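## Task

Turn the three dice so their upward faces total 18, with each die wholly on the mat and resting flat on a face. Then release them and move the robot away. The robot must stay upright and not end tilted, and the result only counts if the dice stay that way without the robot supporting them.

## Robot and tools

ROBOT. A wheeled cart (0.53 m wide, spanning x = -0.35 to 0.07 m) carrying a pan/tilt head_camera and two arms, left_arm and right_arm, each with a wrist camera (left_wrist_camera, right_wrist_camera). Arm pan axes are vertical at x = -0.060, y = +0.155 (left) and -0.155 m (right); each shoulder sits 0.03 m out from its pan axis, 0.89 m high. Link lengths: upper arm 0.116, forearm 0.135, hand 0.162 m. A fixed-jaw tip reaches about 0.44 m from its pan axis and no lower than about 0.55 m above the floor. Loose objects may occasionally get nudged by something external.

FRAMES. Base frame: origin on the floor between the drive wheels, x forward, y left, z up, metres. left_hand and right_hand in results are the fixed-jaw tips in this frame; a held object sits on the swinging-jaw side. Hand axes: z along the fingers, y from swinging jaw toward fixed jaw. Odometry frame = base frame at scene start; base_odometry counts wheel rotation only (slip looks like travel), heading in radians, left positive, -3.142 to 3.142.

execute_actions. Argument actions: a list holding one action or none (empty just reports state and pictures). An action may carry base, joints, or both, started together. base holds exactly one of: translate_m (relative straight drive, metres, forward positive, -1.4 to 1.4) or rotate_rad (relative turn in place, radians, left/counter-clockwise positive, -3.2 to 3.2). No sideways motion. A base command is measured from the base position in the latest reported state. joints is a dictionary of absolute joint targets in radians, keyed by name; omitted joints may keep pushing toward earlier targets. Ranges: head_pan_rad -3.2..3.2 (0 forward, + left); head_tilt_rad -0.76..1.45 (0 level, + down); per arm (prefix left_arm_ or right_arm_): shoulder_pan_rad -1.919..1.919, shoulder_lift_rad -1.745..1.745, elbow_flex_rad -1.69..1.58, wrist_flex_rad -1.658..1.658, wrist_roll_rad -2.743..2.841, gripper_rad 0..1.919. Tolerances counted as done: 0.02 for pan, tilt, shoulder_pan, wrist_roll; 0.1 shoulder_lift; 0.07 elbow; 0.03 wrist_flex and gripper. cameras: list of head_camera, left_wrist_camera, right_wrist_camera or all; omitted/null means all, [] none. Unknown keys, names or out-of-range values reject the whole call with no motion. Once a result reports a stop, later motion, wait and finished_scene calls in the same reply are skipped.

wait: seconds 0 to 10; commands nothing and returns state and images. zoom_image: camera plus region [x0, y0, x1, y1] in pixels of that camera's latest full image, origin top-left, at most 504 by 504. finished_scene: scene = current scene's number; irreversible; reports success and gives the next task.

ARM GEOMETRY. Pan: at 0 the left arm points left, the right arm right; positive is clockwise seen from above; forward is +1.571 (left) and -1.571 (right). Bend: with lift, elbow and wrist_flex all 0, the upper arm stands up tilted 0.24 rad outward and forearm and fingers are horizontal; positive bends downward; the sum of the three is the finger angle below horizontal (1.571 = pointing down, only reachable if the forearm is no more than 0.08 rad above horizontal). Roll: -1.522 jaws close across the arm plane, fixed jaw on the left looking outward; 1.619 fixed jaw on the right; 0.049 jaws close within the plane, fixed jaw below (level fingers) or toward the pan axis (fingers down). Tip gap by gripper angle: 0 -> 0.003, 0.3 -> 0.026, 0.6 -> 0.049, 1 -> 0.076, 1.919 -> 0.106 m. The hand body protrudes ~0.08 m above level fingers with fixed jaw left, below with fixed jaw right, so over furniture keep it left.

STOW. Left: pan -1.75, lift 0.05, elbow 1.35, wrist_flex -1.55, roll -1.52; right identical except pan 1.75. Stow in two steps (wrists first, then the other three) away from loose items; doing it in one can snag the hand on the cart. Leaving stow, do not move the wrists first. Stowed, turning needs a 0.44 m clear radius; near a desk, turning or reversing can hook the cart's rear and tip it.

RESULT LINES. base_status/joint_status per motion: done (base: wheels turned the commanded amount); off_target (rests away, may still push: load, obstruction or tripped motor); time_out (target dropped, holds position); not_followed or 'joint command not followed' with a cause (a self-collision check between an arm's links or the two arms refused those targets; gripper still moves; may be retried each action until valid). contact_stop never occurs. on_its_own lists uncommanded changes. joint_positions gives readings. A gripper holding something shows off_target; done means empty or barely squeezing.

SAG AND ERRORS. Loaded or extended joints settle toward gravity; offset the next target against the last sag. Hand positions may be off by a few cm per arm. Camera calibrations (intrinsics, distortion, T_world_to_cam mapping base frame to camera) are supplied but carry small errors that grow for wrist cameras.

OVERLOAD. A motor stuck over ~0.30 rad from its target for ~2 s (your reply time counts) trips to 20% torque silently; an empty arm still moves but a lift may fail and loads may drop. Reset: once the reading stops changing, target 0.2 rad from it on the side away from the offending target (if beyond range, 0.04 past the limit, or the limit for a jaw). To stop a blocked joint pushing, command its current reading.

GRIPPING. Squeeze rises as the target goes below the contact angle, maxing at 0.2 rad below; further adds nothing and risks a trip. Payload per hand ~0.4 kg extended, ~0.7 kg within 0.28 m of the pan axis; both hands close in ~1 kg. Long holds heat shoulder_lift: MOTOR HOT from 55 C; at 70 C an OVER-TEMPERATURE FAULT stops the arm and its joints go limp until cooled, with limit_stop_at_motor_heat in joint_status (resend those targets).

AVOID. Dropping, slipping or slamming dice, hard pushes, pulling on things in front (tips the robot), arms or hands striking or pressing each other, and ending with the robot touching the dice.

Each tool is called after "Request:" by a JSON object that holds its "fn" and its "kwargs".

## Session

Request:
{"fn": "execute_actions", "kwargs": {"actions": [{"joints":{"head_tilt_rad":0.35}}]}}

Scene clock: 1.00 s.
base_odometry: x=+0.000 y=+0.000 heading=+0.000 (m, m, rad; odometry frame)
base_status: not commanded
joint_positions: head_pan_rad=-0.028 head_tilt_rad=+0.343 left_arm_shoulder_pan_rad=-1.763 left_arm_shoulder_lift_rad=+0.062 left_arm_elbow_flex_rad=+1.378 left_arm_wrist_flex_rad=-1.568 left_arm_wrist_roll_rad=-1.489 left_arm_gripper_rad=+1.920 right_arm_shoulder_pan_rad=+1.741 right_arm_shoulder_lift_rad=+0.050 right_arm_elbow_flex_rad=+1.348 right_arm_wrist_flex_rad=-1.555 right_arm_wrist_roll_rad=-1.543 right_arm_gripper_rad=+1.920
joint_status: all done
left_hand: x=-0.3013 y=+0.1001 z=+0.8916 quat_wxyz=(-0.060, -0.656, -0.074, +0.749) (m; base frame)
right_hand: x=-0.3086 y=-0.1202 z=+0.8981 quat_wxyz=(-0.056, +0.646, -0.062, -0.758) (m; base frame)
pictures: head_camera, left_wrist_camera, right_wrist_camera
camera_calibration (this result's frames):
head_camera: T_world_to_cam=[[0.0318586, -0.99938, 0.0150185, -0.0193065], [-0.323072, -0.0245162, -0.946057, 1.11521], [0.945838, 0.025288, -0.323653, 0.407909], [0, 0, 0, 1]] pos_world=[-0.0249063, -0.00226899, 1.18736]
left_wrist_camera: T_world_to_cam=[[-0.158323, 0.985335, 0.0636267, -0.209647], [0.400789, 0.123023, -0.907873, 0.940882], [-0.902387, -0.118237, -0.414389, 0.174979], [0, 0, 0, 1]] pos_world=[-0.252388, 0.111511, 0.94005]
right_wrist_camera: T_world_to_cam=[[0.215035, 0.976606, -0.000198363, 0.170862], [0.36081, -0.0796341, -0.929233, 0.958875], [-0.907511, 0.199746, -0.369494, 0.138437], [0, 0, 0, 1]] pos_world=[-0.25708, -0.118158, 0.942204]
Images, in order (width x height): head_camera 644x476, left_wrist_camera 644x476, right_wrist_camera 644x476.

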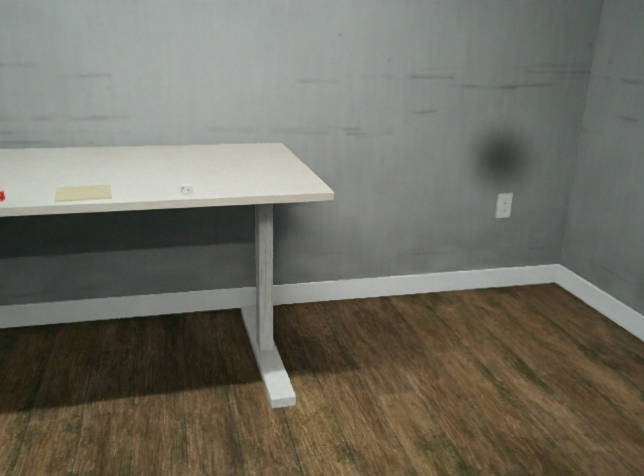

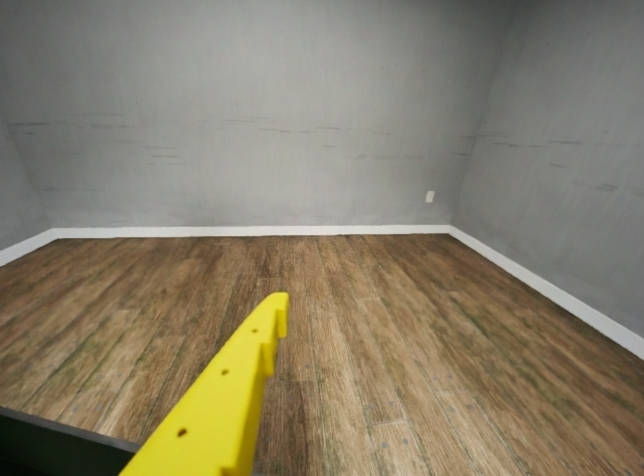

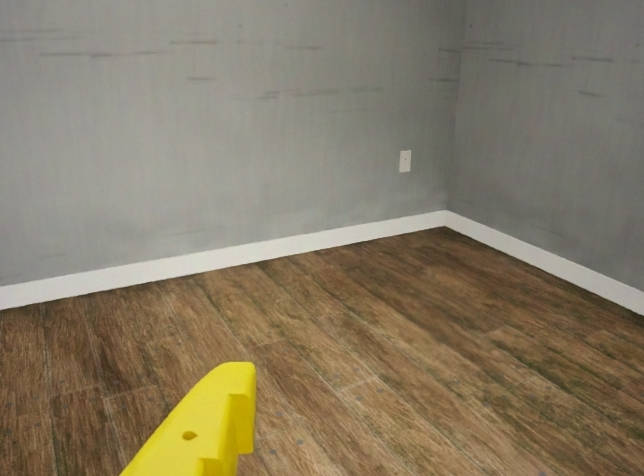

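All sixes.

Request:
{"fn": "execute_actions", "kwargs": {"actions": [{"joints":{"head_pan_rad":0.45,"head_tilt_rad":0.3}}], "cameras": ["head_camera"]}}

Scene clock: 4.23 s.
base_odometry: x=+0.000 y=+0.000 heading=+0.000 (m, m, rad; odometry frame)
base_status: not commanded
joint_positions: head_pan_rad=+0.440 head_tilt_rad=+0.313 left_arm_shoulder_pan_rad=-1.763 left_arm_shoulder_lift_rad=+0.062 left_arm_elbow_flex_rad=+1.378 left_arm_wrist_flex_rad=-1.568 left_arm_wrist_roll_rad=-1.489 left_arm_gripper_rad=+1.920 right_arm_shoulder_pan_rad=+1.741 right_arm_shoulder_lift_rad=+0.050 right_arm_elbow_flex_rad=+1.348 right_arm_wrist_flex_rad=-1.555 right_arm_wrist_roll_rad=-1.543 right_arm_gripper_rad=+1.920
joint_status: all done
left_hand: x=-0.3013 y=+0.1001 z=+0.8916 quat_wxyz=(-0.060, -0.656, -0.074, +0.749) (m; base frame)
right_hand: x=-0.3086 y=-0.1202 z=+0.8981 quat_wxyz=(-0.056, +0.646, -0.062, -0.758) (m; base frame)
pictures: head_camera
camera_calibration (this result's frames):
head_camera: T_world_to_cam=[[0.478978, -0.877666, 0.0168189, -0.000364243], [-0.251331, -0.155469, -0.955333, 1.12926], [0.841078, 0.453357, -0.295051, 0.370064], [0, 0, 0, 1]] pos_world=[-0.0272599, 0.0074744, 1.18802]
Images, in order (width x height): head_camera 644x476.

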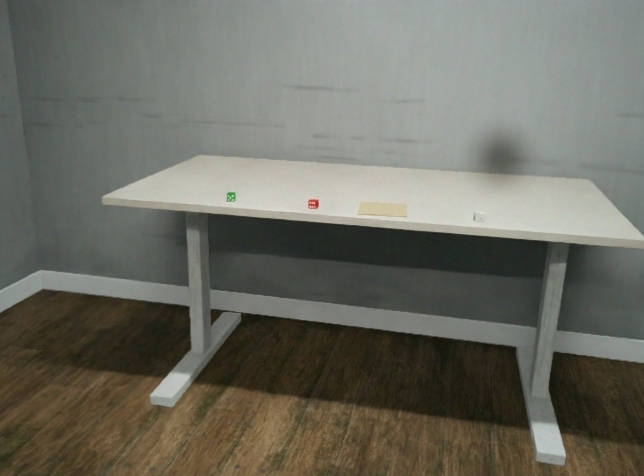

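Request:
{"fn": "execute_actions", "kwargs": {"actions": [{"base":{"rotate_rad":0.46}}], "cameras": []}}

Request:
{"fn": "execute_actions", "kwargs": {"actions": [{"base":{"translate_m":1.17},"joints":{"left_arm_shoulder_pan_rad":1.09,"left_arm_shoulder_lift_rad":0.3,"left_arm_elbow_flex_rad":-0.4,"right_arm_shoulder_pan_rad":-1.3,"right_arm_shoulder_lift_rad":0.3,"right_arm_elbow_flex_rad":-0.4}}], "cameras": []}}

Request:
{"fn": "execute_actions", "kwargs": {"actions": [{"base":{"rotate_rad":-0.19},"joints":{"head_pan_rad":0,"head_tilt_rad":0.7,"left_arm_wrist_flex_rad":1.5,"left_arm_gripper_rad":0.8,"right_arm_wrist_flex_rad":1.5,"right_arm_gripper_rad":0.8}}], "cameras": ["head_camera"]}}

Scene clock: 18.90 s.
base_odometry: x=+0.000 y=+0.000 heading=+0.459 (m, m, rad; odometry frame)
base_status: done
joint_positions: head_pan_rad=+0.440 head_tilt_rad=+0.313 left_arm_shoulder_pan_rad=-1.763 left_arm_shoulder_lift_rad=+0.062 left_arm_elbow_flex_rad=+1.378 left_arm_wrist_flex_rad=-1.568 left_arm_wrist_roll_rad=-1.489 left_arm_gripper_rad=+1.920 right_arm_shoulder_pan_rad=+1.741 right_arm_shoulder_lift_rad=+0.050 right_arm_elbow_flex_rad=+1.348 right_arm_wrist_flex_rad=-1.555 right_arm_wrist_roll_rad=-1.543 right_arm_gripper_rad=+1.920
joint_status: not commanded
left_hand: x=-0.3013 y=+0.1001 z=+0.8916 quat_wxyz=(-0.060, -0.656, -0.074, +0.749) (m; base frame)
right_hand: x=-0.3086 y=-0.1202 z=+0.8981 quat_wxyz=(-0.056, +0.646, -0.062, -0.758) (m; base frame)
pictures: none
No camera images: the call's "cameras" was empty. Leave "cameras" out to get every camera's image.

Scene clock: 25.60 s.
base_odometry: x=+1.049 y=+0.519 heading=+0.455 (m, m, rad; odometry frame)
base_status: done
joint_positions: head_pan_rad=+0.440 head_tilt_rad=+0.313 left_arm_shoulder_pan_rad=+1.085 left_arm_shoulder_lift_rad=+0.313 left_arm_elbow_flex_rad=-0.369 left_arm_wrist_flex_rad=-1.568 left_arm_wrist_roll_rad=-1.489 left_arm_gripper_rad=+1.920 right_arm_shoulder_pan_rad=-1.294 right_arm_shoulder_lift_rad=+0.309 right_arm_elbow_flex_rad=-0.368 right_arm_wrist_flex_rad=-1.555 right_arm_wrist_roll_rad=-1.543 right_arm_gripper_rad=+1.920
joint_status: all done
left_hand: x=+0.1293 y=+0.2636 z=+1.1655 quat_wxyz=(+0.974, +0.007, -0.026, +0.224) (m; base frame)
right_hand: x=+0.1525 y=-0.2074 z=+1.1664 quat_wxyz=(+0.992, -0.003, -0.022, -0.128) (m; base frame)
pictures: none
No camera images: the call's "cameras" was empty. Leave "cameras" out to get every camera's image.

Scene clock: 28.37 s.
base_odometry: x=+1.050 y=+0.519 heading=+0.266 (m, m, rad; odometry frame)
base_status: done
joint_positions: head_pan_rad=+0.010 head_tilt_rad=+0.694 left_arm_shoulder_pan_rad=+1.087 left_arm_shoulder_lift_rad=+0.318 left_arm_elbow_flex_rad=-0.369 left_arm_wrist_flex_rad=+1.495 left_arm_wrist_roll_rad=-1.489 left_arm_gripper_rad=+0.807 right_arm_shoulder_pan_rad=-1.295 right_arm_shoulder_lift_rad=+0.313 right_arm_elbow_flex_rad=-0.368 right_arm_wrist_flex_rad=+1.495 right_arm_wrist_roll_rad=-1.543 right_arm_gripper_rad=+0.808
joint_status: all done
left_hand: x=+0.1545 y=+0.2764 z=+0.8450 quat_wxyz=(+0.062, -0.255, +0.965, +0.014) (m; base frame)
right_hand: x=+0.1798 y=-0.2148 z=+0.8459 quat_wxyz=(+0.065, +0.148, +0.987, -0.008) (m; base frame)
pictures: head_camera
camera_calibration (this result's frames):
head_camera: T_world_to_cam=[[0.0714878, -0.99742, -0.00654368, 0.0073741], [-0.627714, -0.0398896, -0.777421, 0.906795], [0.775155, 0.0596837, -0.628946, 0.751279], [0, 0, 0, 1]] pos_world=[-0.0136768, -0.00131235, 1.17752]
Images, in order (width x height): head_camera 644x476.

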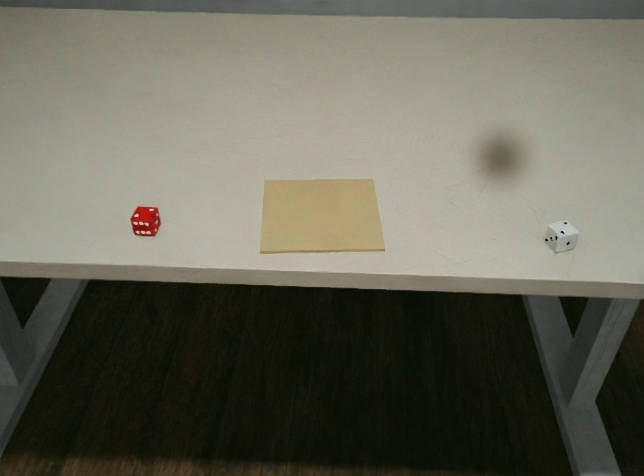

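Request:
{"fn": "zoom_image", "kwargs": {"camera": "head_camera", "region": [110,190,190,250]}}

Request:
{"fn": "zoom_image", "kwargs": {"camera": "head_camera", "region": [520,205,600,265]}}

Request:
{"fn": "execute_actions", "kwargs": {"actions": [{"joints":{"head_pan_rad":0.45}}], "cameras": ["head_camera"]}}

Region (110, 190, 190, 250) of head_camera's 644x476 image, scaled by 6.300; it fills the top 378 rows of this view, and the rest is white.

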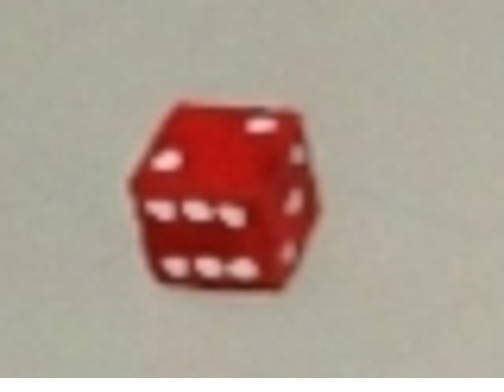

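Region (520, 205, 600, 265) of head_camera's 644x476 image, scaled by 6.300; it fills the top 378 rows of this view, and the rest is white.

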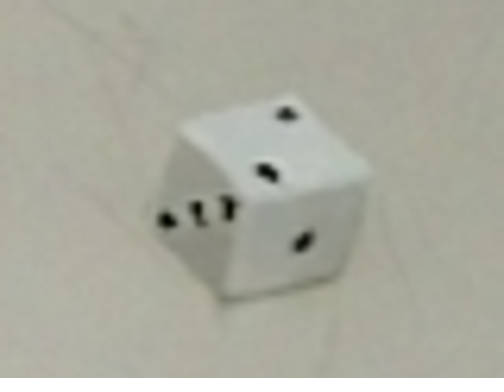

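Scene clock: 33.10 s.
base_odometry: x=+1.050 y=+0.519 heading=+0.266 (m, m, rad; odometry frame)
base_status: not commanded
joint_positions: head_pan_rad=+0.440 head_tilt_rad=+0.694 left_arm_shoulder_pan_rad=+1.087 left_arm_shoulder_lift_rad=+0.318 left_arm_elbow_flex_rad=-0.369 left_arm_wrist_flex_rad=+1.495 left_arm_wrist_roll_rad=-1.489 left_arm_gripper_rad=+0.807 right_arm_shoulder_pan_rad=-1.295 right_arm_shoulder_lift_rad=+0.313 right_arm_elbow_flex_rad=-0.368 right_arm_wrist_flex_rad=+1.495 right_arm_wrist_roll_rad=-1.543 right_arm_gripper_rad=+0.808
joint_status: all done
left_hand: x=+0.1545 y=+0.2764 z=+0.8450 quat_wxyz=(+0.062, -0.255, +0.965, +0.014) (m; base frame)
right_hand: x=+0.1798 y=-0.2148 z=+0.8459 quat_wxyz=(+0.065, +0.148, +0.987, -0.008) (m; base frame)
pictures: head_camera
camera_calibration (this result's frames):
head_camera: T_world_to_cam=[[0.480773, -0.876821, -0.00654422, 0.0266111], [-0.553949, -0.297935, -0.777416, 0.910255], [0.679704, 0.377386, -0.628953, 0.746801], [0, 0, 0, 1]] pos_world=[-0.016163, 0.0126986, 1.17752]
Images, in order (width x height): head_camera 644x476.

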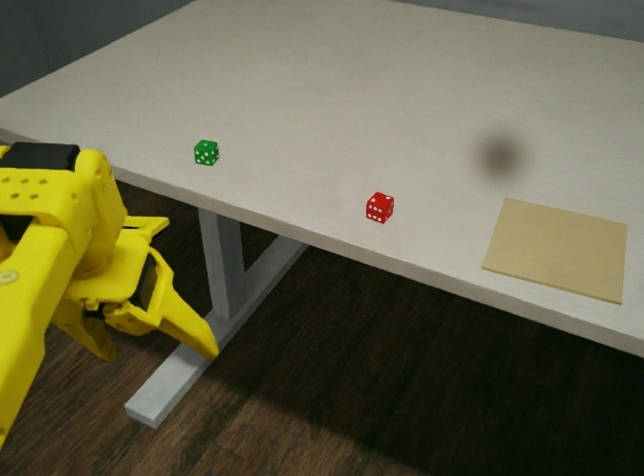

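Request:
{"fn": "execute_actions", "kwargs": {"actions": [{"base":{"translate_m":0.355},"joints":{"head_pan_rad":0.3,"head_tilt_rad":1.05}}], "cameras": ["head_camera","left_wrist_camera"]}}

Scene clock: 51.30 s.
base_odometry: x=+1.393 y=+0.611 heading=+0.264 (m, m, rad; odometry frame)
base_status: done
joint_positions: head_pan_rad=+0.310 head_tilt_rad=+1.045 left_arm_shoulder_pan_rad=+1.087 left_arm_shoulder_lift_rad=+0.318 left_arm_elbow_flex_rad=-0.369 left_arm_wrist_flex_rad=+1.495 left_arm_wrist_roll_rad=-1.489 left_arm_gripper_rad=+0.807 right_arm_shoulder_pan_rad=-1.295 right_arm_shoulder_lift_rad=+0.313 right_arm_elbow_flex_rad=-0.368 right_arm_wrist_flex_rad=+1.495 right_arm_wrist_roll_rad=-1.543 right_arm_gripper_rad=+0.808
joint_status: all done
left_hand: x=+0.1545 y=+0.2764 z=+0.8450 quat_wxyz=(+0.062, -0.255, +0.965, +0.014) (m; base frame)
right_hand: x=+0.1798 y=-0.2148 z=+0.8459 quat_wxyz=(+0.065, +0.148, +0.987, -0.008) (m; base frame)
pictures: head_camera, left_wrist_camera
camera_calibration (this result's frames):
head_camera: T_world_to_cam=[[0.357239, -0.933614, -0.0272812, 0.0446733], [-0.80591, -0.293347, -0.514253, 0.595513], [0.472112, 0.205698, -0.857204, 0.999761], [0, 0, 0, 1]] pos_world=[-0.00802772, 0.0107513, 1.16446]
left_wrist_camera: T_world_to_cam=[[0.520337, -0.853328, 0.0328748, 0.121171], [-0.782576, -0.461078, 0.418308, -0.0820768], [-0.341797, -0.243388, -0.90771, 0.952659], [0, 0, 0, 1]] pos_world=[0.198334, 0.297421, 0.895088]
Images, in order (width x height): head_camera 644x476, left_wrist_camera 644x476.

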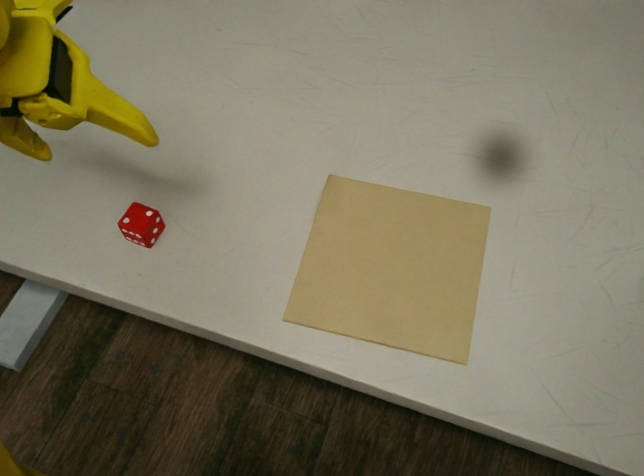

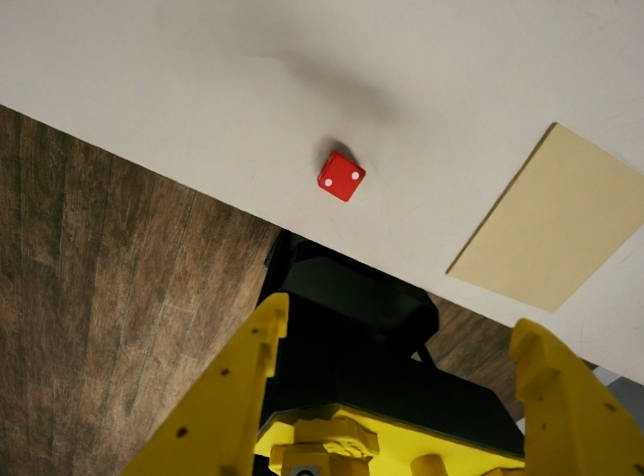

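Request:
{"fn": "execute_actions", "kwargs": {"actions": [{"joints":{"left_arm_shoulder_pan_rad":1.215,"left_arm_shoulder_lift_rad":0.56,"left_arm_elbow_flex_rad":-0.33,"left_arm_wrist_flex_rad":1.22,"left_arm_wrist_roll_rad":1.3,"left_arm_gripper_rad":0.7}}], "cameras": ["left_wrist_camera"]}}

Scene clock: 65.77 s.
base_odometry: x=+1.393 y=+0.611 heading=+0.264 (m, m, rad; odometry frame)
base_status: not commanded
joint_positions: head_pan_rad=+0.310 head_tilt_rad=+1.045 left_arm_shoulder_pan_rad=+1.208 left_arm_shoulder_lift_rad=+0.578 left_arm_elbow_flex_rad=-0.328 left_arm_wrist_flex_rad=+1.227 left_arm_wrist_roll_rad=+1.292 left_arm_gripper_rad=+0.707 right_arm_shoulder_pan_rad=-1.295 right_arm_shoulder_lift_rad=+0.313 right_arm_elbow_flex_rad=-0.368 right_arm_wrist_flex_rad=+1.495 right_arm_wrist_roll_rad=-1.543 right_arm_gripper_rad=+0.808
joint_status: all done
left_hand: x=+0.1858 y=+0.2400 z=+0.7844 quat_wxyz=(+0.016, -0.999, -0.018, -0.044) (m; base frame)
right_hand: x=+0.1798 y=-0.2148 z=+0.8459 quat_wxyz=(+0.065, +0.148, +0.987, -0.008) (m; base frame)
pictures: left_wrist_camera
camera_calibration (this result's frames):
left_wrist_camera: T_world_to_cam=[[-0.0727592, 0.996032, 0.0512563, -0.272255], [0.797844, 0.0272898, 0.602246, -0.604206], [0.598458, 0.0847135, -0.796663, 0.558968], [0, 0, 0, 1]] pos_world=[0.127735, 0.240311, 0.823145]
Images, in order (width x height): left_wrist_camera 644x476.

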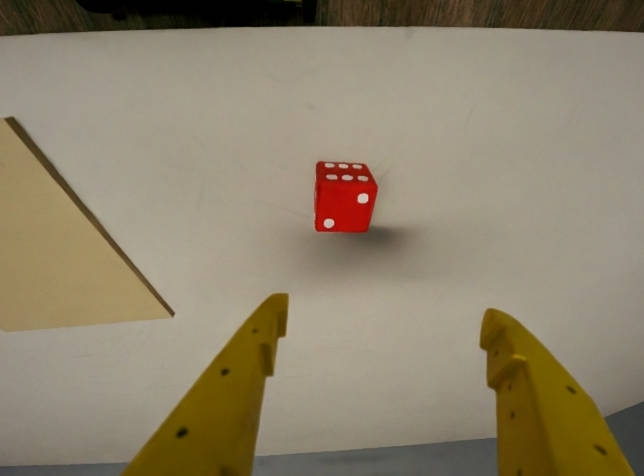

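Request:
{"fn": "execute_actions", "kwargs": {"actions": [{"joints":{"left_arm_shoulder_pan_rad":1.22,"left_arm_shoulder_lift_rad":0.72,"left_arm_elbow_flex_rad":-0.235,"left_arm_wrist_flex_rad":0.99}}], "cameras": ["left_wrist_camera"]}}

Scene clock: 79.00 s.
base_odometry: x=+1.393 y=+0.611 heading=+0.264 (m, m, rad; odometry frame)
base_status: not commanded
joint_positions: head_pan_rad=+0.310 head_tilt_rad=+1.045 left_arm_shoulder_pan_rad=+1.214 left_arm_shoulder_lift_rad=+0.738 left_arm_elbow_flex_rad=-0.234 left_arm_wrist_flex_rad=+0.995 left_arm_wrist_roll_rad=+1.292 left_arm_gripper_rad=+0.707 right_arm_shoulder_pan_rad=-1.295 right_arm_shoulder_lift_rad=+0.313 right_arm_elbow_flex_rad=-0.368 right_arm_wrist_flex_rad=+1.495 right_arm_wrist_roll_rad=-1.543 right_arm_gripper_rad=+0.808
joint_status: all done
left_hand: x=+0.1832 y=+0.2373 z=+0.7376 quat_wxyz=(+0.012, -0.999, -0.015, -0.034) (m; base frame)
right_hand: x=+0.1798 y=-0.2148 z=+0.8459 quat_wxyz=(+0.065, +0.148, +0.987, -0.008) (m; base frame)
pictures: left_wrist_camera
camera_calibration (this result's frames):
left_wrist_camera: T_world_to_cam=[[-0.0656764, 0.99682, 0.0451179, -0.264343], [0.809952, 0.0268465, 0.585881, -0.563882], [0.582807, 0.0750219, -0.80914, 0.537765], [0, 0, 0, 1]] pos_world=[0.125944, 0.238297, 0.777421]
Images, in order (width x height): left_wrist_camera 644x476.

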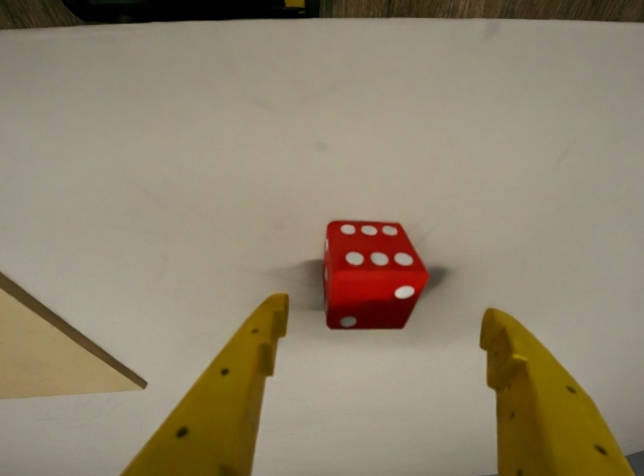

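Request:
{"fn": "execute_actions", "kwargs": {"actions": [{"joints":{"left_arm_shoulder_lift_rad":0.81,"left_arm_elbow_flex_rad":-0.215,"left_arm_wrist_flex_rad":0.89}}], "cameras": ["left_wrist_camera"]}}

Request:
{"fn": "execute_actions", "kwargs": {"actions": [{"joints":{"left_arm_gripper_rad":0.1}}], "cameras": ["left_wrist_camera"]}}

Scene clock: 86.13 s.
base_odometry: x=+1.393 y=+0.611 heading=+0.264 (m, m, rad; odometry frame)
base_status: not commanded
joint_positions: head_pan_rad=+0.310 head_tilt_rad=+1.045 left_arm_shoulder_pan_rad=+1.214 left_arm_shoulder_lift_rad=+0.812 left_arm_elbow_flex_rad=-0.214 left_arm_wrist_flex_rad=+0.899 left_arm_wrist_roll_rad=+1.292 left_arm_gripper_rad=+0.707 right_arm_shoulder_pan_rad=-1.295 right_arm_shoulder_lift_rad=+0.313 right_arm_elbow_flex_rad=-0.368 right_arm_wrist_flex_rad=+1.495 right_arm_wrist_roll_rad=-1.543 right_arm_gripper_rad=+0.808
joint_status: all done
left_hand: x=+0.1821 y=+0.2369 z=+0.7193 quat_wxyz=(+0.012, -0.999, -0.015, -0.035) (m; base frame)
right_hand: x=+0.1798 y=-0.2148 z=+0.8459 quat_wxyz=(+0.065, +0.148, +0.987, -0.008) (m; base frame)
pictures: left_wrist_camera
camera_calibration (this result's frames):
left_wrist_camera: T_world_to_cam=[[-0.0658074, 0.996772, 0.0459961, -0.263767], [0.808265, 0.0262179, 0.588235, -0.553492], [0.58513, 0.0758873, -0.807381, 0.521803], [0, 0, 0, 1]] pos_world=[0.124687, 0.237829, 0.75901]
Images, in order (width x height): left_wrist_camera 644x476.

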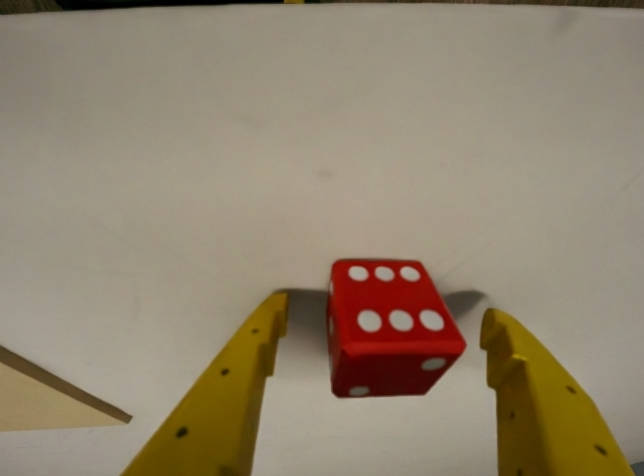

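Scene clock: 86.97 s.
base_odometry: x=+1.393 y=+0.611 heading=+0.264 (m, m, rad; odometry frame)
base_status: not commanded
joint_positions: head_pan_rad=+0.310 head_tilt_rad=+1.045 left_arm_shoulder_pan_rad=+1.214 left_arm_shoulder_lift_rad=+0.812 left_arm_elbow_flex_rad=-0.214 left_arm_wrist_flex_rad=+0.894 left_arm_wrist_roll_rad=+1.292 left_arm_gripper_rad=+0.298 right_arm_shoulder_pan_rad=-1.295 right_arm_shoulder_lift_rad=+0.313 right_arm_elbow_flex_rad=-0.368 right_arm_wrist_flex_rad=+1.495 right_arm_wrist_roll_rad=-1.543 right_arm_gripper_rad=+0.808
joint_status: left_arm_gripper_rad off_target (ended at +0.298, target +0.100)
left_hand: x=+0.1827 y=+0.2371 z=+0.7194 quat_wxyz=(+0.013, -0.999, -0.015, -0.037) (m; base frame)
right_hand: x=+0.1798 y=-0.2148 z=+0.8459 quat_wxyz=(+0.065, +0.148, +0.987, -0.008) (m; base frame)
pictures: left_wrist_camera
camera_calibration (this result's frames):
left_wrist_camera: T_world_to_cam=[[-0.0660086, 0.996697, 0.0473127, -0.264873], [0.80572, 0.0252703, 0.591757, -0.555928], [0.588607, 0.0771819, -0.804727, 0.518565], [0, 0, 0, 1]] pos_world=[0.125208, 0.238023, 0.758809]
Images, in order (width x height): left_wrist_camera 644x476.

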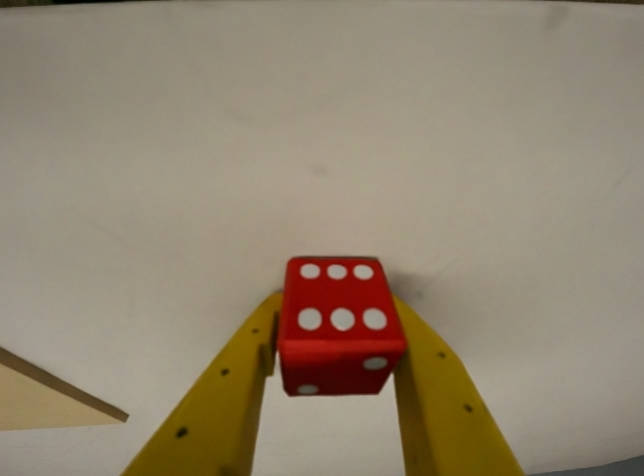

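Request:
{"fn": "execute_actions", "kwargs": {"actions": [{"joints":{"left_arm_shoulder_lift_rad":0.35,"left_arm_elbow_flex_rad":-0.2,"left_arm_wrist_flex_rad":1.3}}], "cameras": []}}

Request:
{"fn": "execute_actions", "kwargs": {"actions": [{"joints":{"left_arm_wrist_roll_rad":-1.522,"left_arm_wrist_flex_rad":-0.3,"left_arm_shoulder_pan_rad":1.76,"head_pan_rad":0.1}}], "cameras": []}}

Request:
{"fn": "execute_actions", "kwargs": {"actions": [{"joints":{"left_arm_shoulder_lift_rad":1.05,"left_arm_elbow_flex_rad":0.04,"left_arm_wrist_flex_rad":-0.78}}], "cameras": ["left_wrist_camera","head_camera"]}}

Scene clock: 101.10 s.
base_odometry: x=+1.393 y=+0.611 heading=+0.264 (m, m, rad; odometry frame)
base_status: not commanded
joint_positions: head_pan_rad=+0.310 head_tilt_rad=+1.045 left_arm_shoulder_pan_rad=+1.214 left_arm_shoulder_lift_rad=+0.404 left_arm_elbow_flex_rad=-0.199 left_arm_wrist_flex_rad=+1.294 left_arm_wrist_roll_rad=+1.292 left_arm_gripper_rad=+0.298 right_arm_shoulder_pan_rad=-1.295 right_arm_shoulder_lift_rad=+0.313 right_arm_elbow_flex_rad=-0.368 right_arm_wrist_flex_rad=+1.495 right_arm_wrist_roll_rad=-1.543 right_arm_gripper_rad=+0.808
joint_status: all done
left_hand: x=+0.1701 y=+0.2324 z=+0.8039 quat_wxyz=(+0.012, -0.999, -0.015, -0.034) (m; base frame)
right_hand: x=+0.1798 y=-0.2148 z=+0.8459 quat_wxyz=(+0.065, +0.148, +0.987, -0.008) (m; base frame)
pictures: none
No camera images: the call's "cameras" was empty. Leave "cameras" out to get every camera's image.

Scene clock: 104.03 s.
base_odometry: x=+1.393 y=+0.611 heading=+0.264 (m, m, rad; odometry frame)
base_status: not commanded
joint_positions: head_pan_rad=+0.110 head_tilt_rad=+1.045 left_arm_shoulder_pan_rad=+1.754 left_arm_shoulder_lift_rad=+0.404 left_arm_elbow_flex_rad=-0.196 left_arm_wrist_flex_rad=-0.284 left_arm_wrist_roll_rad=-1.515 left_arm_gripper_rad=+0.298 right_arm_shoulder_pan_rad=-1.295 right_arm_shoulder_lift_rad=+0.313 right_arm_elbow_flex_rad=-0.368 right_arm_wrist_flex_rad=+1.495 right_arm_wrist_roll_rad=-1.543 right_arm_gripper_rad=+0.808
joint_status: all done
left_hand: x=+0.3283 y=+0.0908 z=+0.9757 quat_wxyz=(+0.730, +0.060, +0.677, -0.070) (m; base frame)
right_hand: x=+0.1798 y=-0.2148 z=+0.8459 quat_wxyz=(+0.065, +0.148, +0.987, -0.008) (m; base frame)
pictures: none
No camera images: the call's "cameras" was empty. Leave "cameras" out to get every camera's image.

Scene clock: 105.23 s.
base_odometry: x=+1.393 y=+0.611 heading=+0.264 (m, m, rad; odometry frame)
base_status: not commanded
joint_positions: head_pan_rad=+0.110 head_tilt_rad=+1.045 left_arm_shoulder_pan_rad=+1.754 left_arm_shoulder_lift_rad=+1.072 left_arm_elbow_flex_rad=+0.042 left_arm_wrist_flex_rad=-0.766 left_arm_wrist_roll_rad=-1.515 left_arm_gripper_rad=+0.298 right_arm_shoulder_pan_rad=-1.295 right_arm_shoulder_lift_rad=+0.313 right_arm_elbow_flex_rad=-0.368 right_arm_wrist_flex_rad=+1.495 right_arm_wrist_roll_rad=-1.543 right_arm_gripper_rad=+0.808
joint_status: all done
left_hand: x=+0.2929 y=+0.0974 z=+0.7493 quat_wxyz=(+0.571, +0.072, +0.816, -0.055) (m; base frame)
right_hand: x=+0.1798 y=-0.2148 z=+0.8459 quat_wxyz=(+0.065, +0.148, +0.987, -0.008) (m; base frame)
pictures: head_camera, left_wrist_camera
camera_calibration (this result's frames):
head_camera: T_world_to_cam=[[0.164744, -0.985959, -0.0272815, 0.0356264], [-0.848114, -0.127482, -0.514248, 0.593524], [0.50355, 0.107857, -0.857207, 1.00124], [0, 0, 0, 1]] pos_world=[-0.00666885, 0.00279873, 1.16446]
left_wrist_camera: T_world_to_cam=[[-0.191047, -0.980445, 0.0472003, 0.109525], [-0.778337, 0.122015, -0.615877, 0.700554], [0.598075, -0.154399, -0.786427, 0.494622], [0, 0, 0, 1]] pos_world=[0.270371, 0.0982743, 0.815269]
Images, in order (width x height): head_camera 644x476, left_wrist_camera 644x476.

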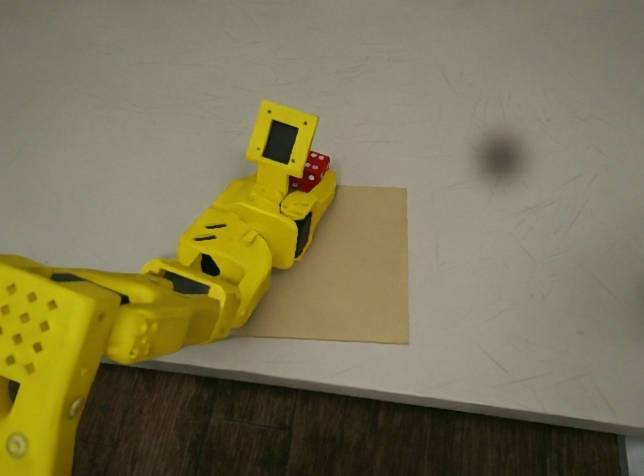

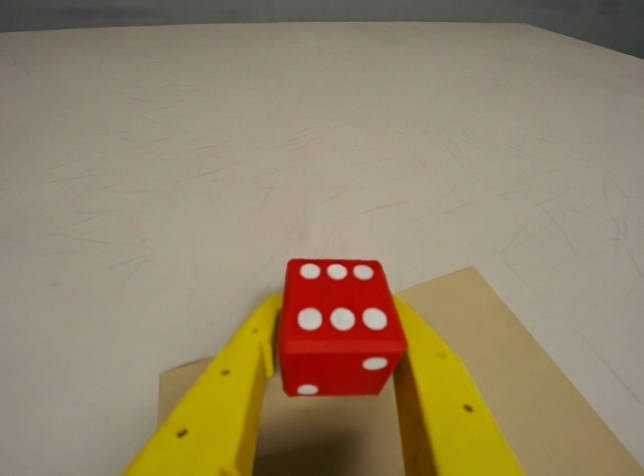

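Request:
{"fn": "execute_actions", "kwargs": {"actions": [{"base":{"translate_m":-0.045},"joints":{"left_arm_shoulder_lift_rad":1.12,"left_arm_wrist_flex_rad":-0.83}}], "cameras": ["left_wrist_camera","head_camera"]}}

Scene clock: 109.77 s.
base_odometry: x=+1.349 y=+0.599 heading=+0.263 (m, m, rad; odometry frame)
base_status: done
joint_positions: head_pan_rad=+0.110 head_tilt_rad=+1.045 left_arm_shoulder_pan_rad=+1.754 left_arm_shoulder_lift_rad=+1.141 left_arm_elbow_flex_rad=+0.042 left_arm_wrist_flex_rad=-0.815 left_arm_wrist_roll_rad=-1.515 left_arm_gripper_rad=+0.298 right_arm_shoulder_pan_rad=-1.295 right_arm_shoulder_lift_rad=+0.313 right_arm_elbow_flex_rad=-0.368 right_arm_wrist_flex_rad=+1.495 right_arm_wrist_roll_rad=-1.543 right_arm_gripper_rad=+0.808
joint_status: all done
left_hand: x=+0.2853 y=+0.0988 z=+0.7343 quat_wxyz=(+0.563, +0.073, +0.822, -0.054) (m; base frame)
right_hand: x=+0.1798 y=-0.2148 z=+0.8459 quat_wxyz=(+0.065, +0.148, +0.987, -0.008) (m; base frame)
pictures: head_camera, left_wrist_camera
camera_calibration (this result's frames):
head_camera: T_world_to_cam=[[0.16469, -0.985968, -0.0272826, 0.0356251], [-0.848131, -0.127437, -0.514231, 0.593503], [0.503538, 0.107828, -0.857218, 1.00125], [0, 0, 0, 1]] pos_world=[-0.00666843, 0.00279655, 1.16446]
left_wrist_camera: T_world_to_cam=[[-0.19012, -0.980617, 0.0473699, 0.109789], [-0.790257, 0.124227, -0.600051, 0.676823], [0.582536, -0.151516, -0.798558, 0.500687], [0, 0, 0, 1]] pos_world=[0.264069, 0.0994435, 0.800755]
Images, in order (width x height): head_camera 644x476, left_wrist_camera 644x476.

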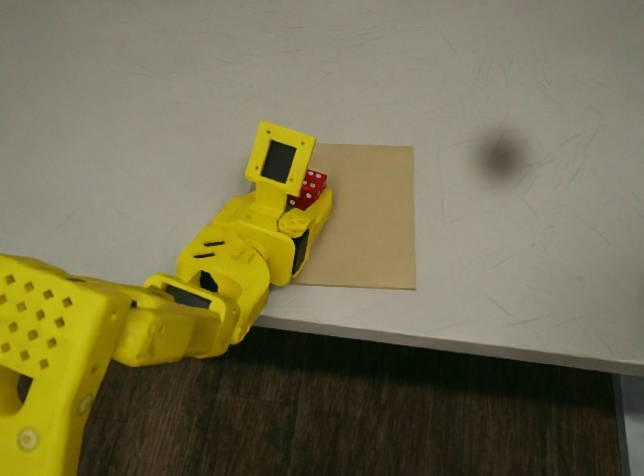

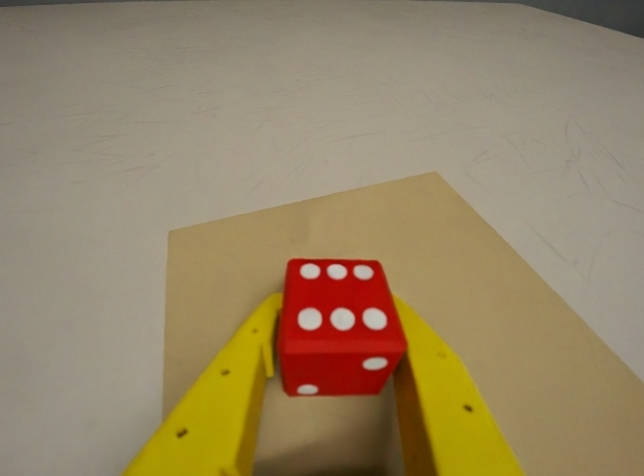

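Request:
{"fn": "execute_actions", "kwargs": {"actions": [{"joints":{"left_arm_gripper_rad":0.55}}], "cameras": ["left_wrist_camera"]}}

Request:
{"fn": "execute_actions", "kwargs": {"actions": [{"base":{"translate_m":-0.06}}], "cameras": []}}

Request:
{"fn": "execute_actions", "kwargs": {"actions": [{"base":{"translate_m":-0.495},"joints":{"left_arm_shoulder_lift_rad":0.3,"left_arm_elbow_flex_rad":-0.37,"left_arm_wrist_flex_rad":1.4,"left_arm_shoulder_pan_rad":1.3}}], "cameras": ["head_camera"]}}

Request:
{"fn": "execute_actions", "kwargs": {"actions": [{"base":{"rotate_rad":0.7}}], "cameras": []}}

Request:
{"fn": "execute_actions", "kwargs": {"actions": [{"base":{"translate_m":0.465}}], "cameras": []}}

Request:
{"fn": "execute_actions", "kwargs": {"actions": [{"base":{"rotate_rad":-0.7},"joints":{"head_pan_rad":0,"head_tilt_rad":0.85}}], "cameras": ["head_camera"]}}

Scene clock: 123.17 s.
base_odometry: x=+1.349 y=+0.599 heading=+0.263 (m, m, rad; odometry frame)
base_status: not commanded
joint_positions: head_pan_rad=+0.110 head_tilt_rad=+1.045 left_arm_shoulder_pan_rad=+1.754 left_arm_shoulder_lift_rad=+1.141 left_arm_elbow_flex_rad=+0.042 left_arm_wrist_flex_rad=-0.816 left_arm_wrist_roll_rad=-1.515 left_arm_gripper_rad=+0.542 right_arm_shoulder_pan_rad=-1.295 right_arm_shoulder_lift_rad=+0.313 right_arm_elbow_flex_rad=-0.368 right_arm_wrist_flex_rad=+1.495 right_arm_wrist_roll_rad=-1.543 right_arm_gripper_rad=+0.808
joint_status: all done
left_hand: x=+0.2854 y=+0.0988 z=+0.7345 quat_wxyz=(+0.564, +0.073, +0.821, -0.054) (m; base frame)
right_hand: x=+0.1798 y=-0.2148 z=+0.8459 quat_wxyz=(+0.065, +0.148, +0.987, -0.008) (m; base frame)
pictures: left_wrist_camera
camera_calibration (this result's frames):
left_wrist_camera: T_world_to_cam=[[-0.190191, -0.980604, 0.0473575, 0.109807], [-0.789352, 0.124059, -0.601277, 0.677691], [0.583739, -0.151739, -0.797636, 0.499819], [0, 0, 0, 1]] pos_world=[0.264057, 0.0994458, 0.800953]
Images, in order (width x height): left_wrist_camera 644x476.

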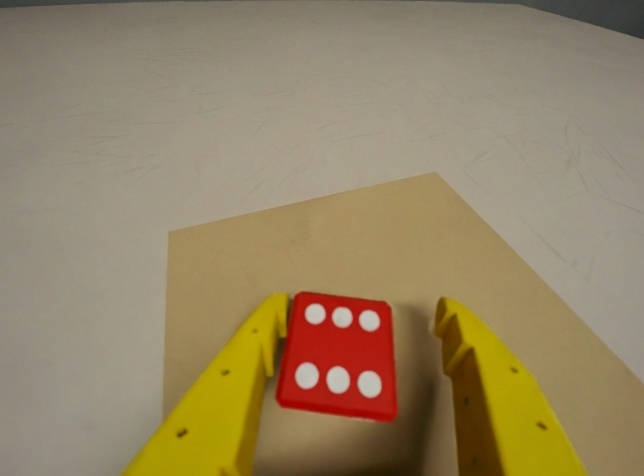

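Scene clock: 124.17 s.
base_odometry: x=+1.291 y=+0.584 heading=+0.263 (m, m, rad; odometry frame)
base_status: done
joint_positions: head_pan_rad=+0.110 head_tilt_rad=+1.045 left_arm_shoulder_pan_rad=+1.754 left_arm_shoulder_lift_rad=+1.141 left_arm_elbow_flex_rad=+0.042 left_arm_wrist_flex_rad=-0.816 left_arm_wrist_roll_rad=-1.515 left_arm_gripper_rad=+0.543 right_arm_shoulder_pan_rad=-1.295 right_arm_shoulder_lift_rad=+0.313 right_arm_elbow_flex_rad=-0.368 right_arm_wrist_flex_rad=+1.495 right_arm_wrist_roll_rad=-1.543 right_arm_gripper_rad=+0.808
joint_status: not commanded
left_hand: x=+0.2854 y=+0.0988 z=+0.7345 quat_wxyz=(+0.564, +0.073, +0.821, -0.054) (m; base frame)
right_hand: x=+0.1798 y=-0.2148 z=+0.8459 quat_wxyz=(+0.065, +0.148, +0.987, -0.008) (m; base frame)
pictures: none
No camera images: the call's "cameras" was empty. Leave "cameras" out to get every camera's image.

Scene clock: 127.50 s.
base_odometry: x=+0.813 y=+0.454 heading=+0.268 (m, m, rad; odometry frame)
base_status: done
joint_positions: head_pan_rad=+0.110 head_tilt_rad=+1.045 left_arm_shoulder_pan_rad=+1.305 left_arm_shoulder_lift_rad=+0.350 left_arm_elbow_flex_rad=-0.335 left_arm_wrist_flex_rad=+1.396 left_arm_wrist_roll_rad=-1.515 left_arm_gripper_rad=+0.543 right_arm_shoulder_pan_rad=-1.295 right_arm_shoulder_lift_rad=+0.313 right_arm_elbow_flex_rad=-0.368 right_arm_wrist_flex_rad=+1.495 right_arm_wrist_roll_rad=-1.543 right_arm_gripper_rad=+0.808
joint_status: all done
left_hand: x=+0.1846 y=+0.2296 z=+0.8349 quat_wxyz=(+0.079, -0.136, +0.988, +0.010) (m; base frame)
right_hand: x=+0.1798 y=-0.2148 z=+0.8459 quat_wxyz=(+0.065, +0.148, +0.987, -0.008) (m; base frame)
pictures: head_camera
camera_calibration (this result's frames):
head_camera: T_world_to_cam=[[0.164671, -0.985971, -0.0272841, 0.0356259], [-0.848147, -0.127423, -0.514209, 0.593477], [0.503518, 0.107816, -0.857231, 1.00127], [0, 0, 0, 1]] pos_world=[-0.00666803, 0.00279585, 1.16446]
Images, in order (width x height): head_camera 644x476.

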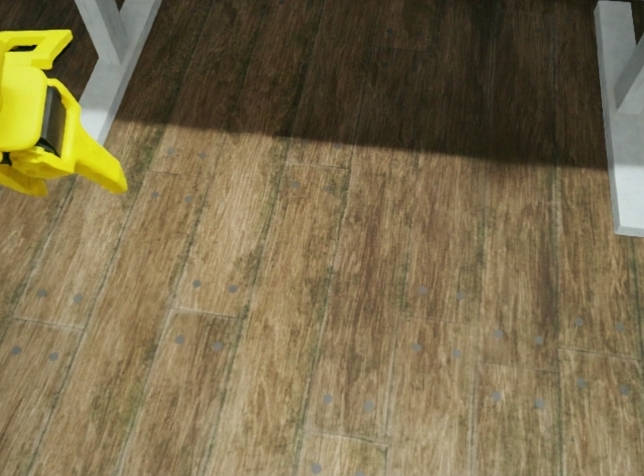

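Scene clock: 129.13 s.
base_odometry: x=+0.813 y=+0.454 heading=+0.967 (m, m, rad; odometry frame)
base_status: done
joint_positions: head_pan_rad=+0.110 head_tilt_rad=+1.045 left_arm_shoulder_pan_rad=+1.305 left_arm_shoulder_lift_rad=+0.350 left_arm_elbow_flex_rad=-0.335 left_arm_wrist_flex_rad=+1.396 left_arm_wrist_roll_rad=-1.515 left_arm_gripper_rad=+0.543 right_arm_shoulder_pan_rad=-1.295 right_arm_shoulder_lift_rad=+0.313 right_arm_elbow_flex_rad=-0.368 right_arm_wrist_flex_rad=+1.495 right_arm_wrist_roll_rad=-1.543 right_arm_gripper_rad=+0.808
joint_status: not commanded
left_hand: x=+0.1846 y=+0.2296 z=+0.8349 quat_wxyz=(+0.079, -0.136, +0.988, +0.010) (m; base frame)
right_hand: x=+0.1798 y=-0.2148 z=+0.8459 quat_wxyz=(+0.065, +0.148, +0.987, -0.008) (m; base frame)
pictures: none
No camera images: the call's "cameras" was empty. Leave "cameras" out to get every camera's image.

Scene clock: 132.30 s.
base_odometry: x=+1.076 y=+0.838 heading=+0.969 (m, m, rad; odometry frame)
base_status: done
joint_positions: head_pan_rad=+0.110 head_tilt_rad=+1.045 left_arm_shoulder_pan_rad=+1.305 left_arm_shoulder_lift_rad=+0.350 left_arm_elbow_flex_rad=-0.335 left_arm_wrist_flex_rad=+1.396 left_arm_wrist_roll_rad=-1.515 left_arm_gripper_rad=+0.543 right_arm_shoulder_pan_rad=-1.295 right_arm_shoulder_lift_rad=+0.313 right_arm_elbow_flex_rad=-0.368 right_arm_wrist_flex_rad=+1.495 right_arm_wrist_roll_rad=-1.543 right_arm_gripper_rad=+0.808
joint_status: not commanded
left_hand: x=+0.1846 y=+0.2296 z=+0.8349 quat_wxyz=(+0.079, -0.136, +0.988, +0.010) (m; base frame)
right_hand: x=+0.1798 y=-0.2148 z=+0.8459 quat_wxyz=(+0.065, +0.148, +0.987, -0.008) (m; base frame)
pictures: none
No camera images: the call's "cameras" was empty. Leave "cameras" out to get every camera's image.

Scene clock: 133.87 s.
base_odometry: x=+1.075 y=+0.837 heading=+0.270 (m, m, rad; odometry frame)
base_status: done
joint_positions: head_pan_rad=+0.010 head_tilt_rad=+0.865 left_arm_shoulder_pan_rad=+1.303 left_arm_shoulder_lift_rad=+0.350 left_arm_elbow_flex_rad=-0.335 left_arm_wrist_flex_rad=+1.396 left_arm_wrist_roll_rad=-1.515 left_arm_gripper_rad=+0.543 right_arm_shoulder_pan_rad=-1.295 right_arm_shoulder_lift_rad=+0.313 right_arm_elbow_flex_rad=-0.368 right_arm_wrist_flex_rad=+1.495 right_arm_wrist_roll_rad=-1.543 right_arm_gripper_rad=+0.808
joint_status: all done
left_hand: x=+0.1845 y=+0.2300 z=+0.8349 quat_wxyz=(+0.079, -0.136, +0.987, +0.010) (m; base frame)
right_hand: x=+0.1798 y=-0.2148 z=+0.8459 quat_wxyz=(+0.065, +0.148, +0.987, -0.008) (m; base frame)
pictures: head_camera
camera_calibration (this result's frames):
head_camera: T_world_to_cam=[[0.0694374, -0.997444, -0.0168791, 0.0191738], [-0.750444, -0.0410795, -0.659656, 0.765479], [0.657276, 0.0584716, -0.751378, 0.886658], [0, 0, 0, 1]] pos_world=[-0.00966167, -0.00127407, 1.17149]
Images, in order (width x height): head_camera 644x476.

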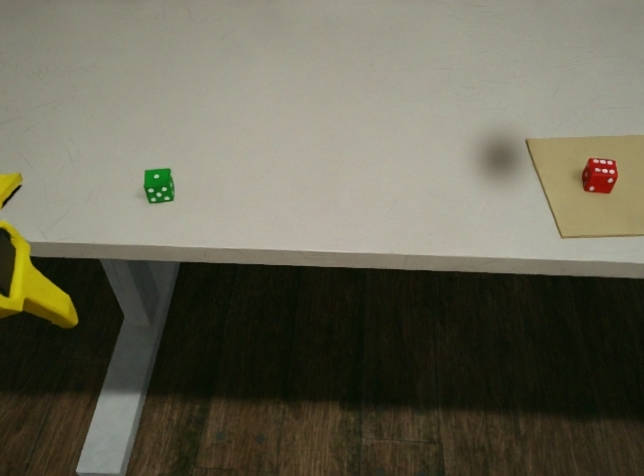

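Request:
{"fn": "execute_actions", "kwargs": {"actions": [{"base":{"translate_m":0.24},"joints":{"left_arm_shoulder_pan_rad":1.36,"left_arm_wrist_roll_rad":-1.73,"left_arm_gripper_rad":0.7,"head_tilt_rad":1.05}}], "cameras": []}}

Request:
{"fn": "execute_actions", "kwargs": {"actions": [{"joints":{"left_arm_shoulder_lift_rad":0.51,"left_arm_elbow_flex_rad":-0.28,"left_arm_wrist_flex_rad":1.26}}], "cameras": ["left_wrist_camera","head_camera"]}}

Scene clock: 148.83 s.
base_odometry: x=+1.307 y=+0.901 heading=+0.268 (m, m, rad; odometry frame)
base_status: done
joint_positions: head_pan_rad=+0.010 head_tilt_rad=+1.045 left_arm_shoulder_pan_rad=+1.355 left_arm_shoulder_lift_rad=+0.350 left_arm_elbow_flex_rad=-0.335 left_arm_wrist_flex_rad=+1.396 left_arm_wrist_roll_rad=-1.722 left_arm_gripper_rad=+0.693 right_arm_shoulder_pan_rad=-1.295 right_arm_shoulder_lift_rad=+0.313 right_arm_elbow_flex_rad=-0.368 right_arm_wrist_flex_rad=+1.495 right_arm_wrist_roll_rad=-1.543 right_arm_gripper_rad=+0.808
joint_status: all done
left_hand: x=+0.1897 y=+0.2174 z=+0.8351 quat_wxyz=(+0.078, -0.008, +0.997, +0.017) (m; base frame)
right_hand: x=+0.1798 y=-0.2148 z=+0.8459 quat_wxyz=(+0.065, +0.148, +0.987, -0.008) (m; base frame)
pictures: none
No camera images: the call's "cameras" was empty. Leave "cameras" out to get every camera's image.

Scene clock: 149.63 s.
base_odometry: x=+1.307 y=+0.901 heading=+0.268 (m, m, rad; odometry frame)
base_status: not commanded
joint_positions: head_pan_rad=+0.010 head_tilt_rad=+1.045 left_arm_shoulder_pan_rad=+1.355 left_arm_shoulder_lift_rad=+0.526 left_arm_elbow_flex_rad=-0.278 left_arm_wrist_flex_rad=+1.267 left_arm_wrist_roll_rad=-1.722 left_arm_gripper_rad=+0.693 right_arm_shoulder_pan_rad=-1.295 right_arm_shoulder_lift_rad=+0.313 right_arm_elbow_flex_rad=-0.368 right_arm_wrist_flex_rad=+1.495 right_arm_wrist_roll_rad=-1.543 right_arm_gripper_rad=+0.808
joint_status: all done
left_hand: x=+0.1861 y=+0.2166 z=+0.7890 quat_wxyz=(+0.027, -0.008, +1.000, +0.006) (m; base frame)
right_hand: x=+0.1798 y=-0.2148 z=+0.8459 quat_wxyz=(+0.065, +0.148, +0.987, -0.008) (m; base frame)
pictures: head_camera, left_wrist_camera
camera_calibration (this result's frames):
head_camera: T_world_to_cam=[[0.0654433, -0.997483, -0.0272816, 0.0309593], [-0.856606, -0.0421357, -0.514247, 0.593124], [0.511804, 0.0570236, -0.857208, 1.00163], [0, 0, 0, 1]] pos_world=[-0.00659097, -0.00124352, 1.16446]
left_wrist_camera: T_world_to_cam=[[0.0484717, -0.998708, 0.0152824, 0.188729], [-0.875498, -0.035117, 0.481945, -0.186763], [-0.480785, -0.0367404, -0.876068, 0.854196], [0, 0, 0, 1]] pos_world=[0.238026, 0.21331, 0.835459]
Images, in order (width x height): head_camera 644x476, left_wrist_camera 644x476.

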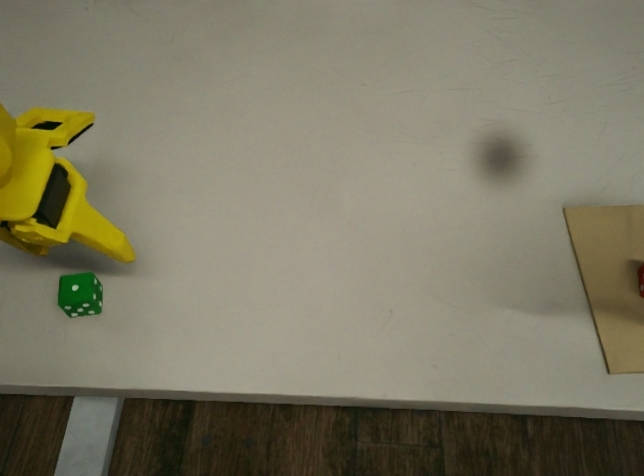

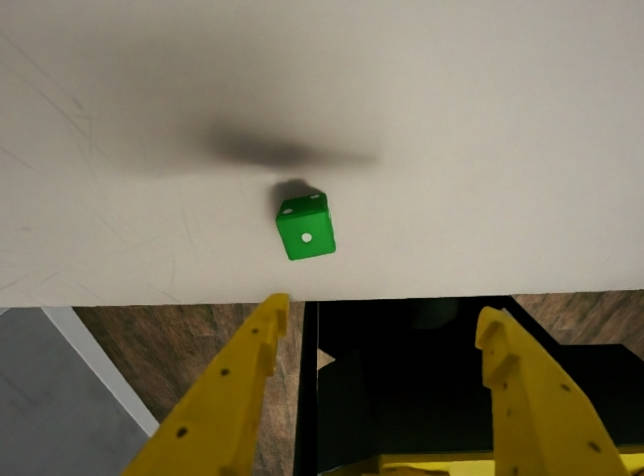

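Request:
{"fn": "execute_actions", "kwargs": {"actions": [{"joints":{"left_arm_shoulder_pan_rad":1.275,"left_arm_wrist_roll_rad":-1.67}}], "cameras": []}}

Request:
{"fn": "execute_actions", "kwargs": {"actions": [{"joints":{"left_arm_shoulder_lift_rad":0.67,"left_arm_elbow_flex_rad":-0.17,"left_arm_wrist_flex_rad":0.99}}], "cameras": ["left_wrist_camera"]}}

Scene clock: 162.83 s.
base_odometry: x=+1.307 y=+0.901 heading=+0.268 (m, m, rad; odometry frame)
base_status: not commanded
joint_positions: head_pan_rad=+0.010 head_tilt_rad=+1.045 left_arm_shoulder_pan_rad=+1.280 left_arm_shoulder_lift_rad=+0.526 left_arm_elbow_flex_rad=-0.278 left_arm_wrist_flex_rad=+1.267 left_arm_wrist_roll_rad=-1.678 left_arm_gripper_rad=+0.693 right_arm_shoulder_pan_rad=-1.295 right_arm_shoulder_lift_rad=+0.313 right_arm_elbow_flex_rad=-0.368 right_arm_wrist_flex_rad=+1.495 right_arm_wrist_roll_rad=-1.543 right_arm_gripper_rad=+0.808
joint_status: all done
left_hand: x=+0.1804 y=+0.2349 z=+0.7890 quat_wxyz=(+0.027, -0.067, +0.997, +0.006) (m; base frame)
right_hand: x=+0.1798 y=-0.2148 z=+0.8459 quat_wxyz=(+0.065, +0.148, +0.987, -0.008) (m; base frame)
pictures: none
No camera images: the call's "cameras" was empty. Leave "cameras" out to get every camera's image.

Scene clock: 163.80 s.
base_odometry: x=+1.307 y=+0.901 heading=+0.268 (m, m, rad; odometry frame)
base_status: not commanded
joint_positions: head_pan_rad=+0.010 head_tilt_rad=+1.045 left_arm_shoulder_pan_rad=+1.280 left_arm_shoulder_lift_rad=+0.687 left_arm_elbow_flex_rad=-0.168 left_arm_wrist_flex_rad=+0.997 left_arm_wrist_roll_rad=-1.678 left_arm_gripper_rad=+0.693 right_arm_shoulder_pan_rad=-1.295 right_arm_shoulder_lift_rad=+0.313 right_arm_elbow_flex_rad=-0.368 right_arm_wrist_flex_rad=+1.495 right_arm_wrist_roll_rad=-1.543 right_arm_gripper_rad=+0.808
joint_status: all done
left_hand: x=+0.1801 y=+0.2348 z=+0.7406 quat_wxyz=(+0.027, -0.067, +0.997, +0.006) (m; base frame)
right_hand: x=+0.1798 y=-0.2148 z=+0.8459 quat_wxyz=(+0.065, +0.148, +0.987, -0.008) (m; base frame)
pictures: left_wrist_camera
camera_calibration (this result's frames):
left_wrist_camera: T_world_to_cam=[[0.167281, -0.985746, 0.0179368, 0.181496], [-0.864717, -0.137954, 0.482942, -0.146523], [-0.473584, -0.0962973, -0.875468, 0.821795], [0, 0, 0, 1]] pos_world=[0.232127, 0.237832, 0.786962]
Images, in order (width x height): left_wrist_camera 644x476.

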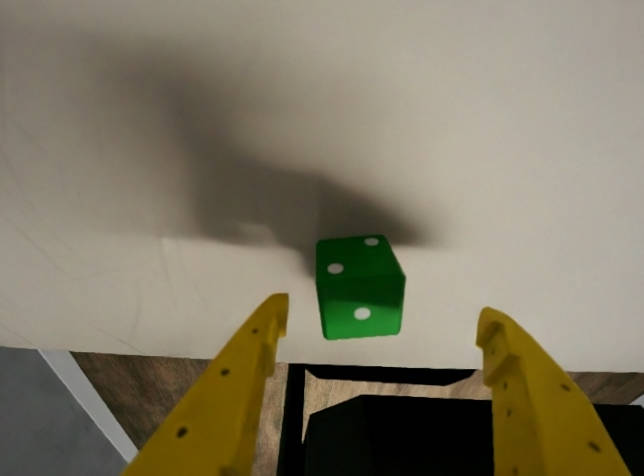

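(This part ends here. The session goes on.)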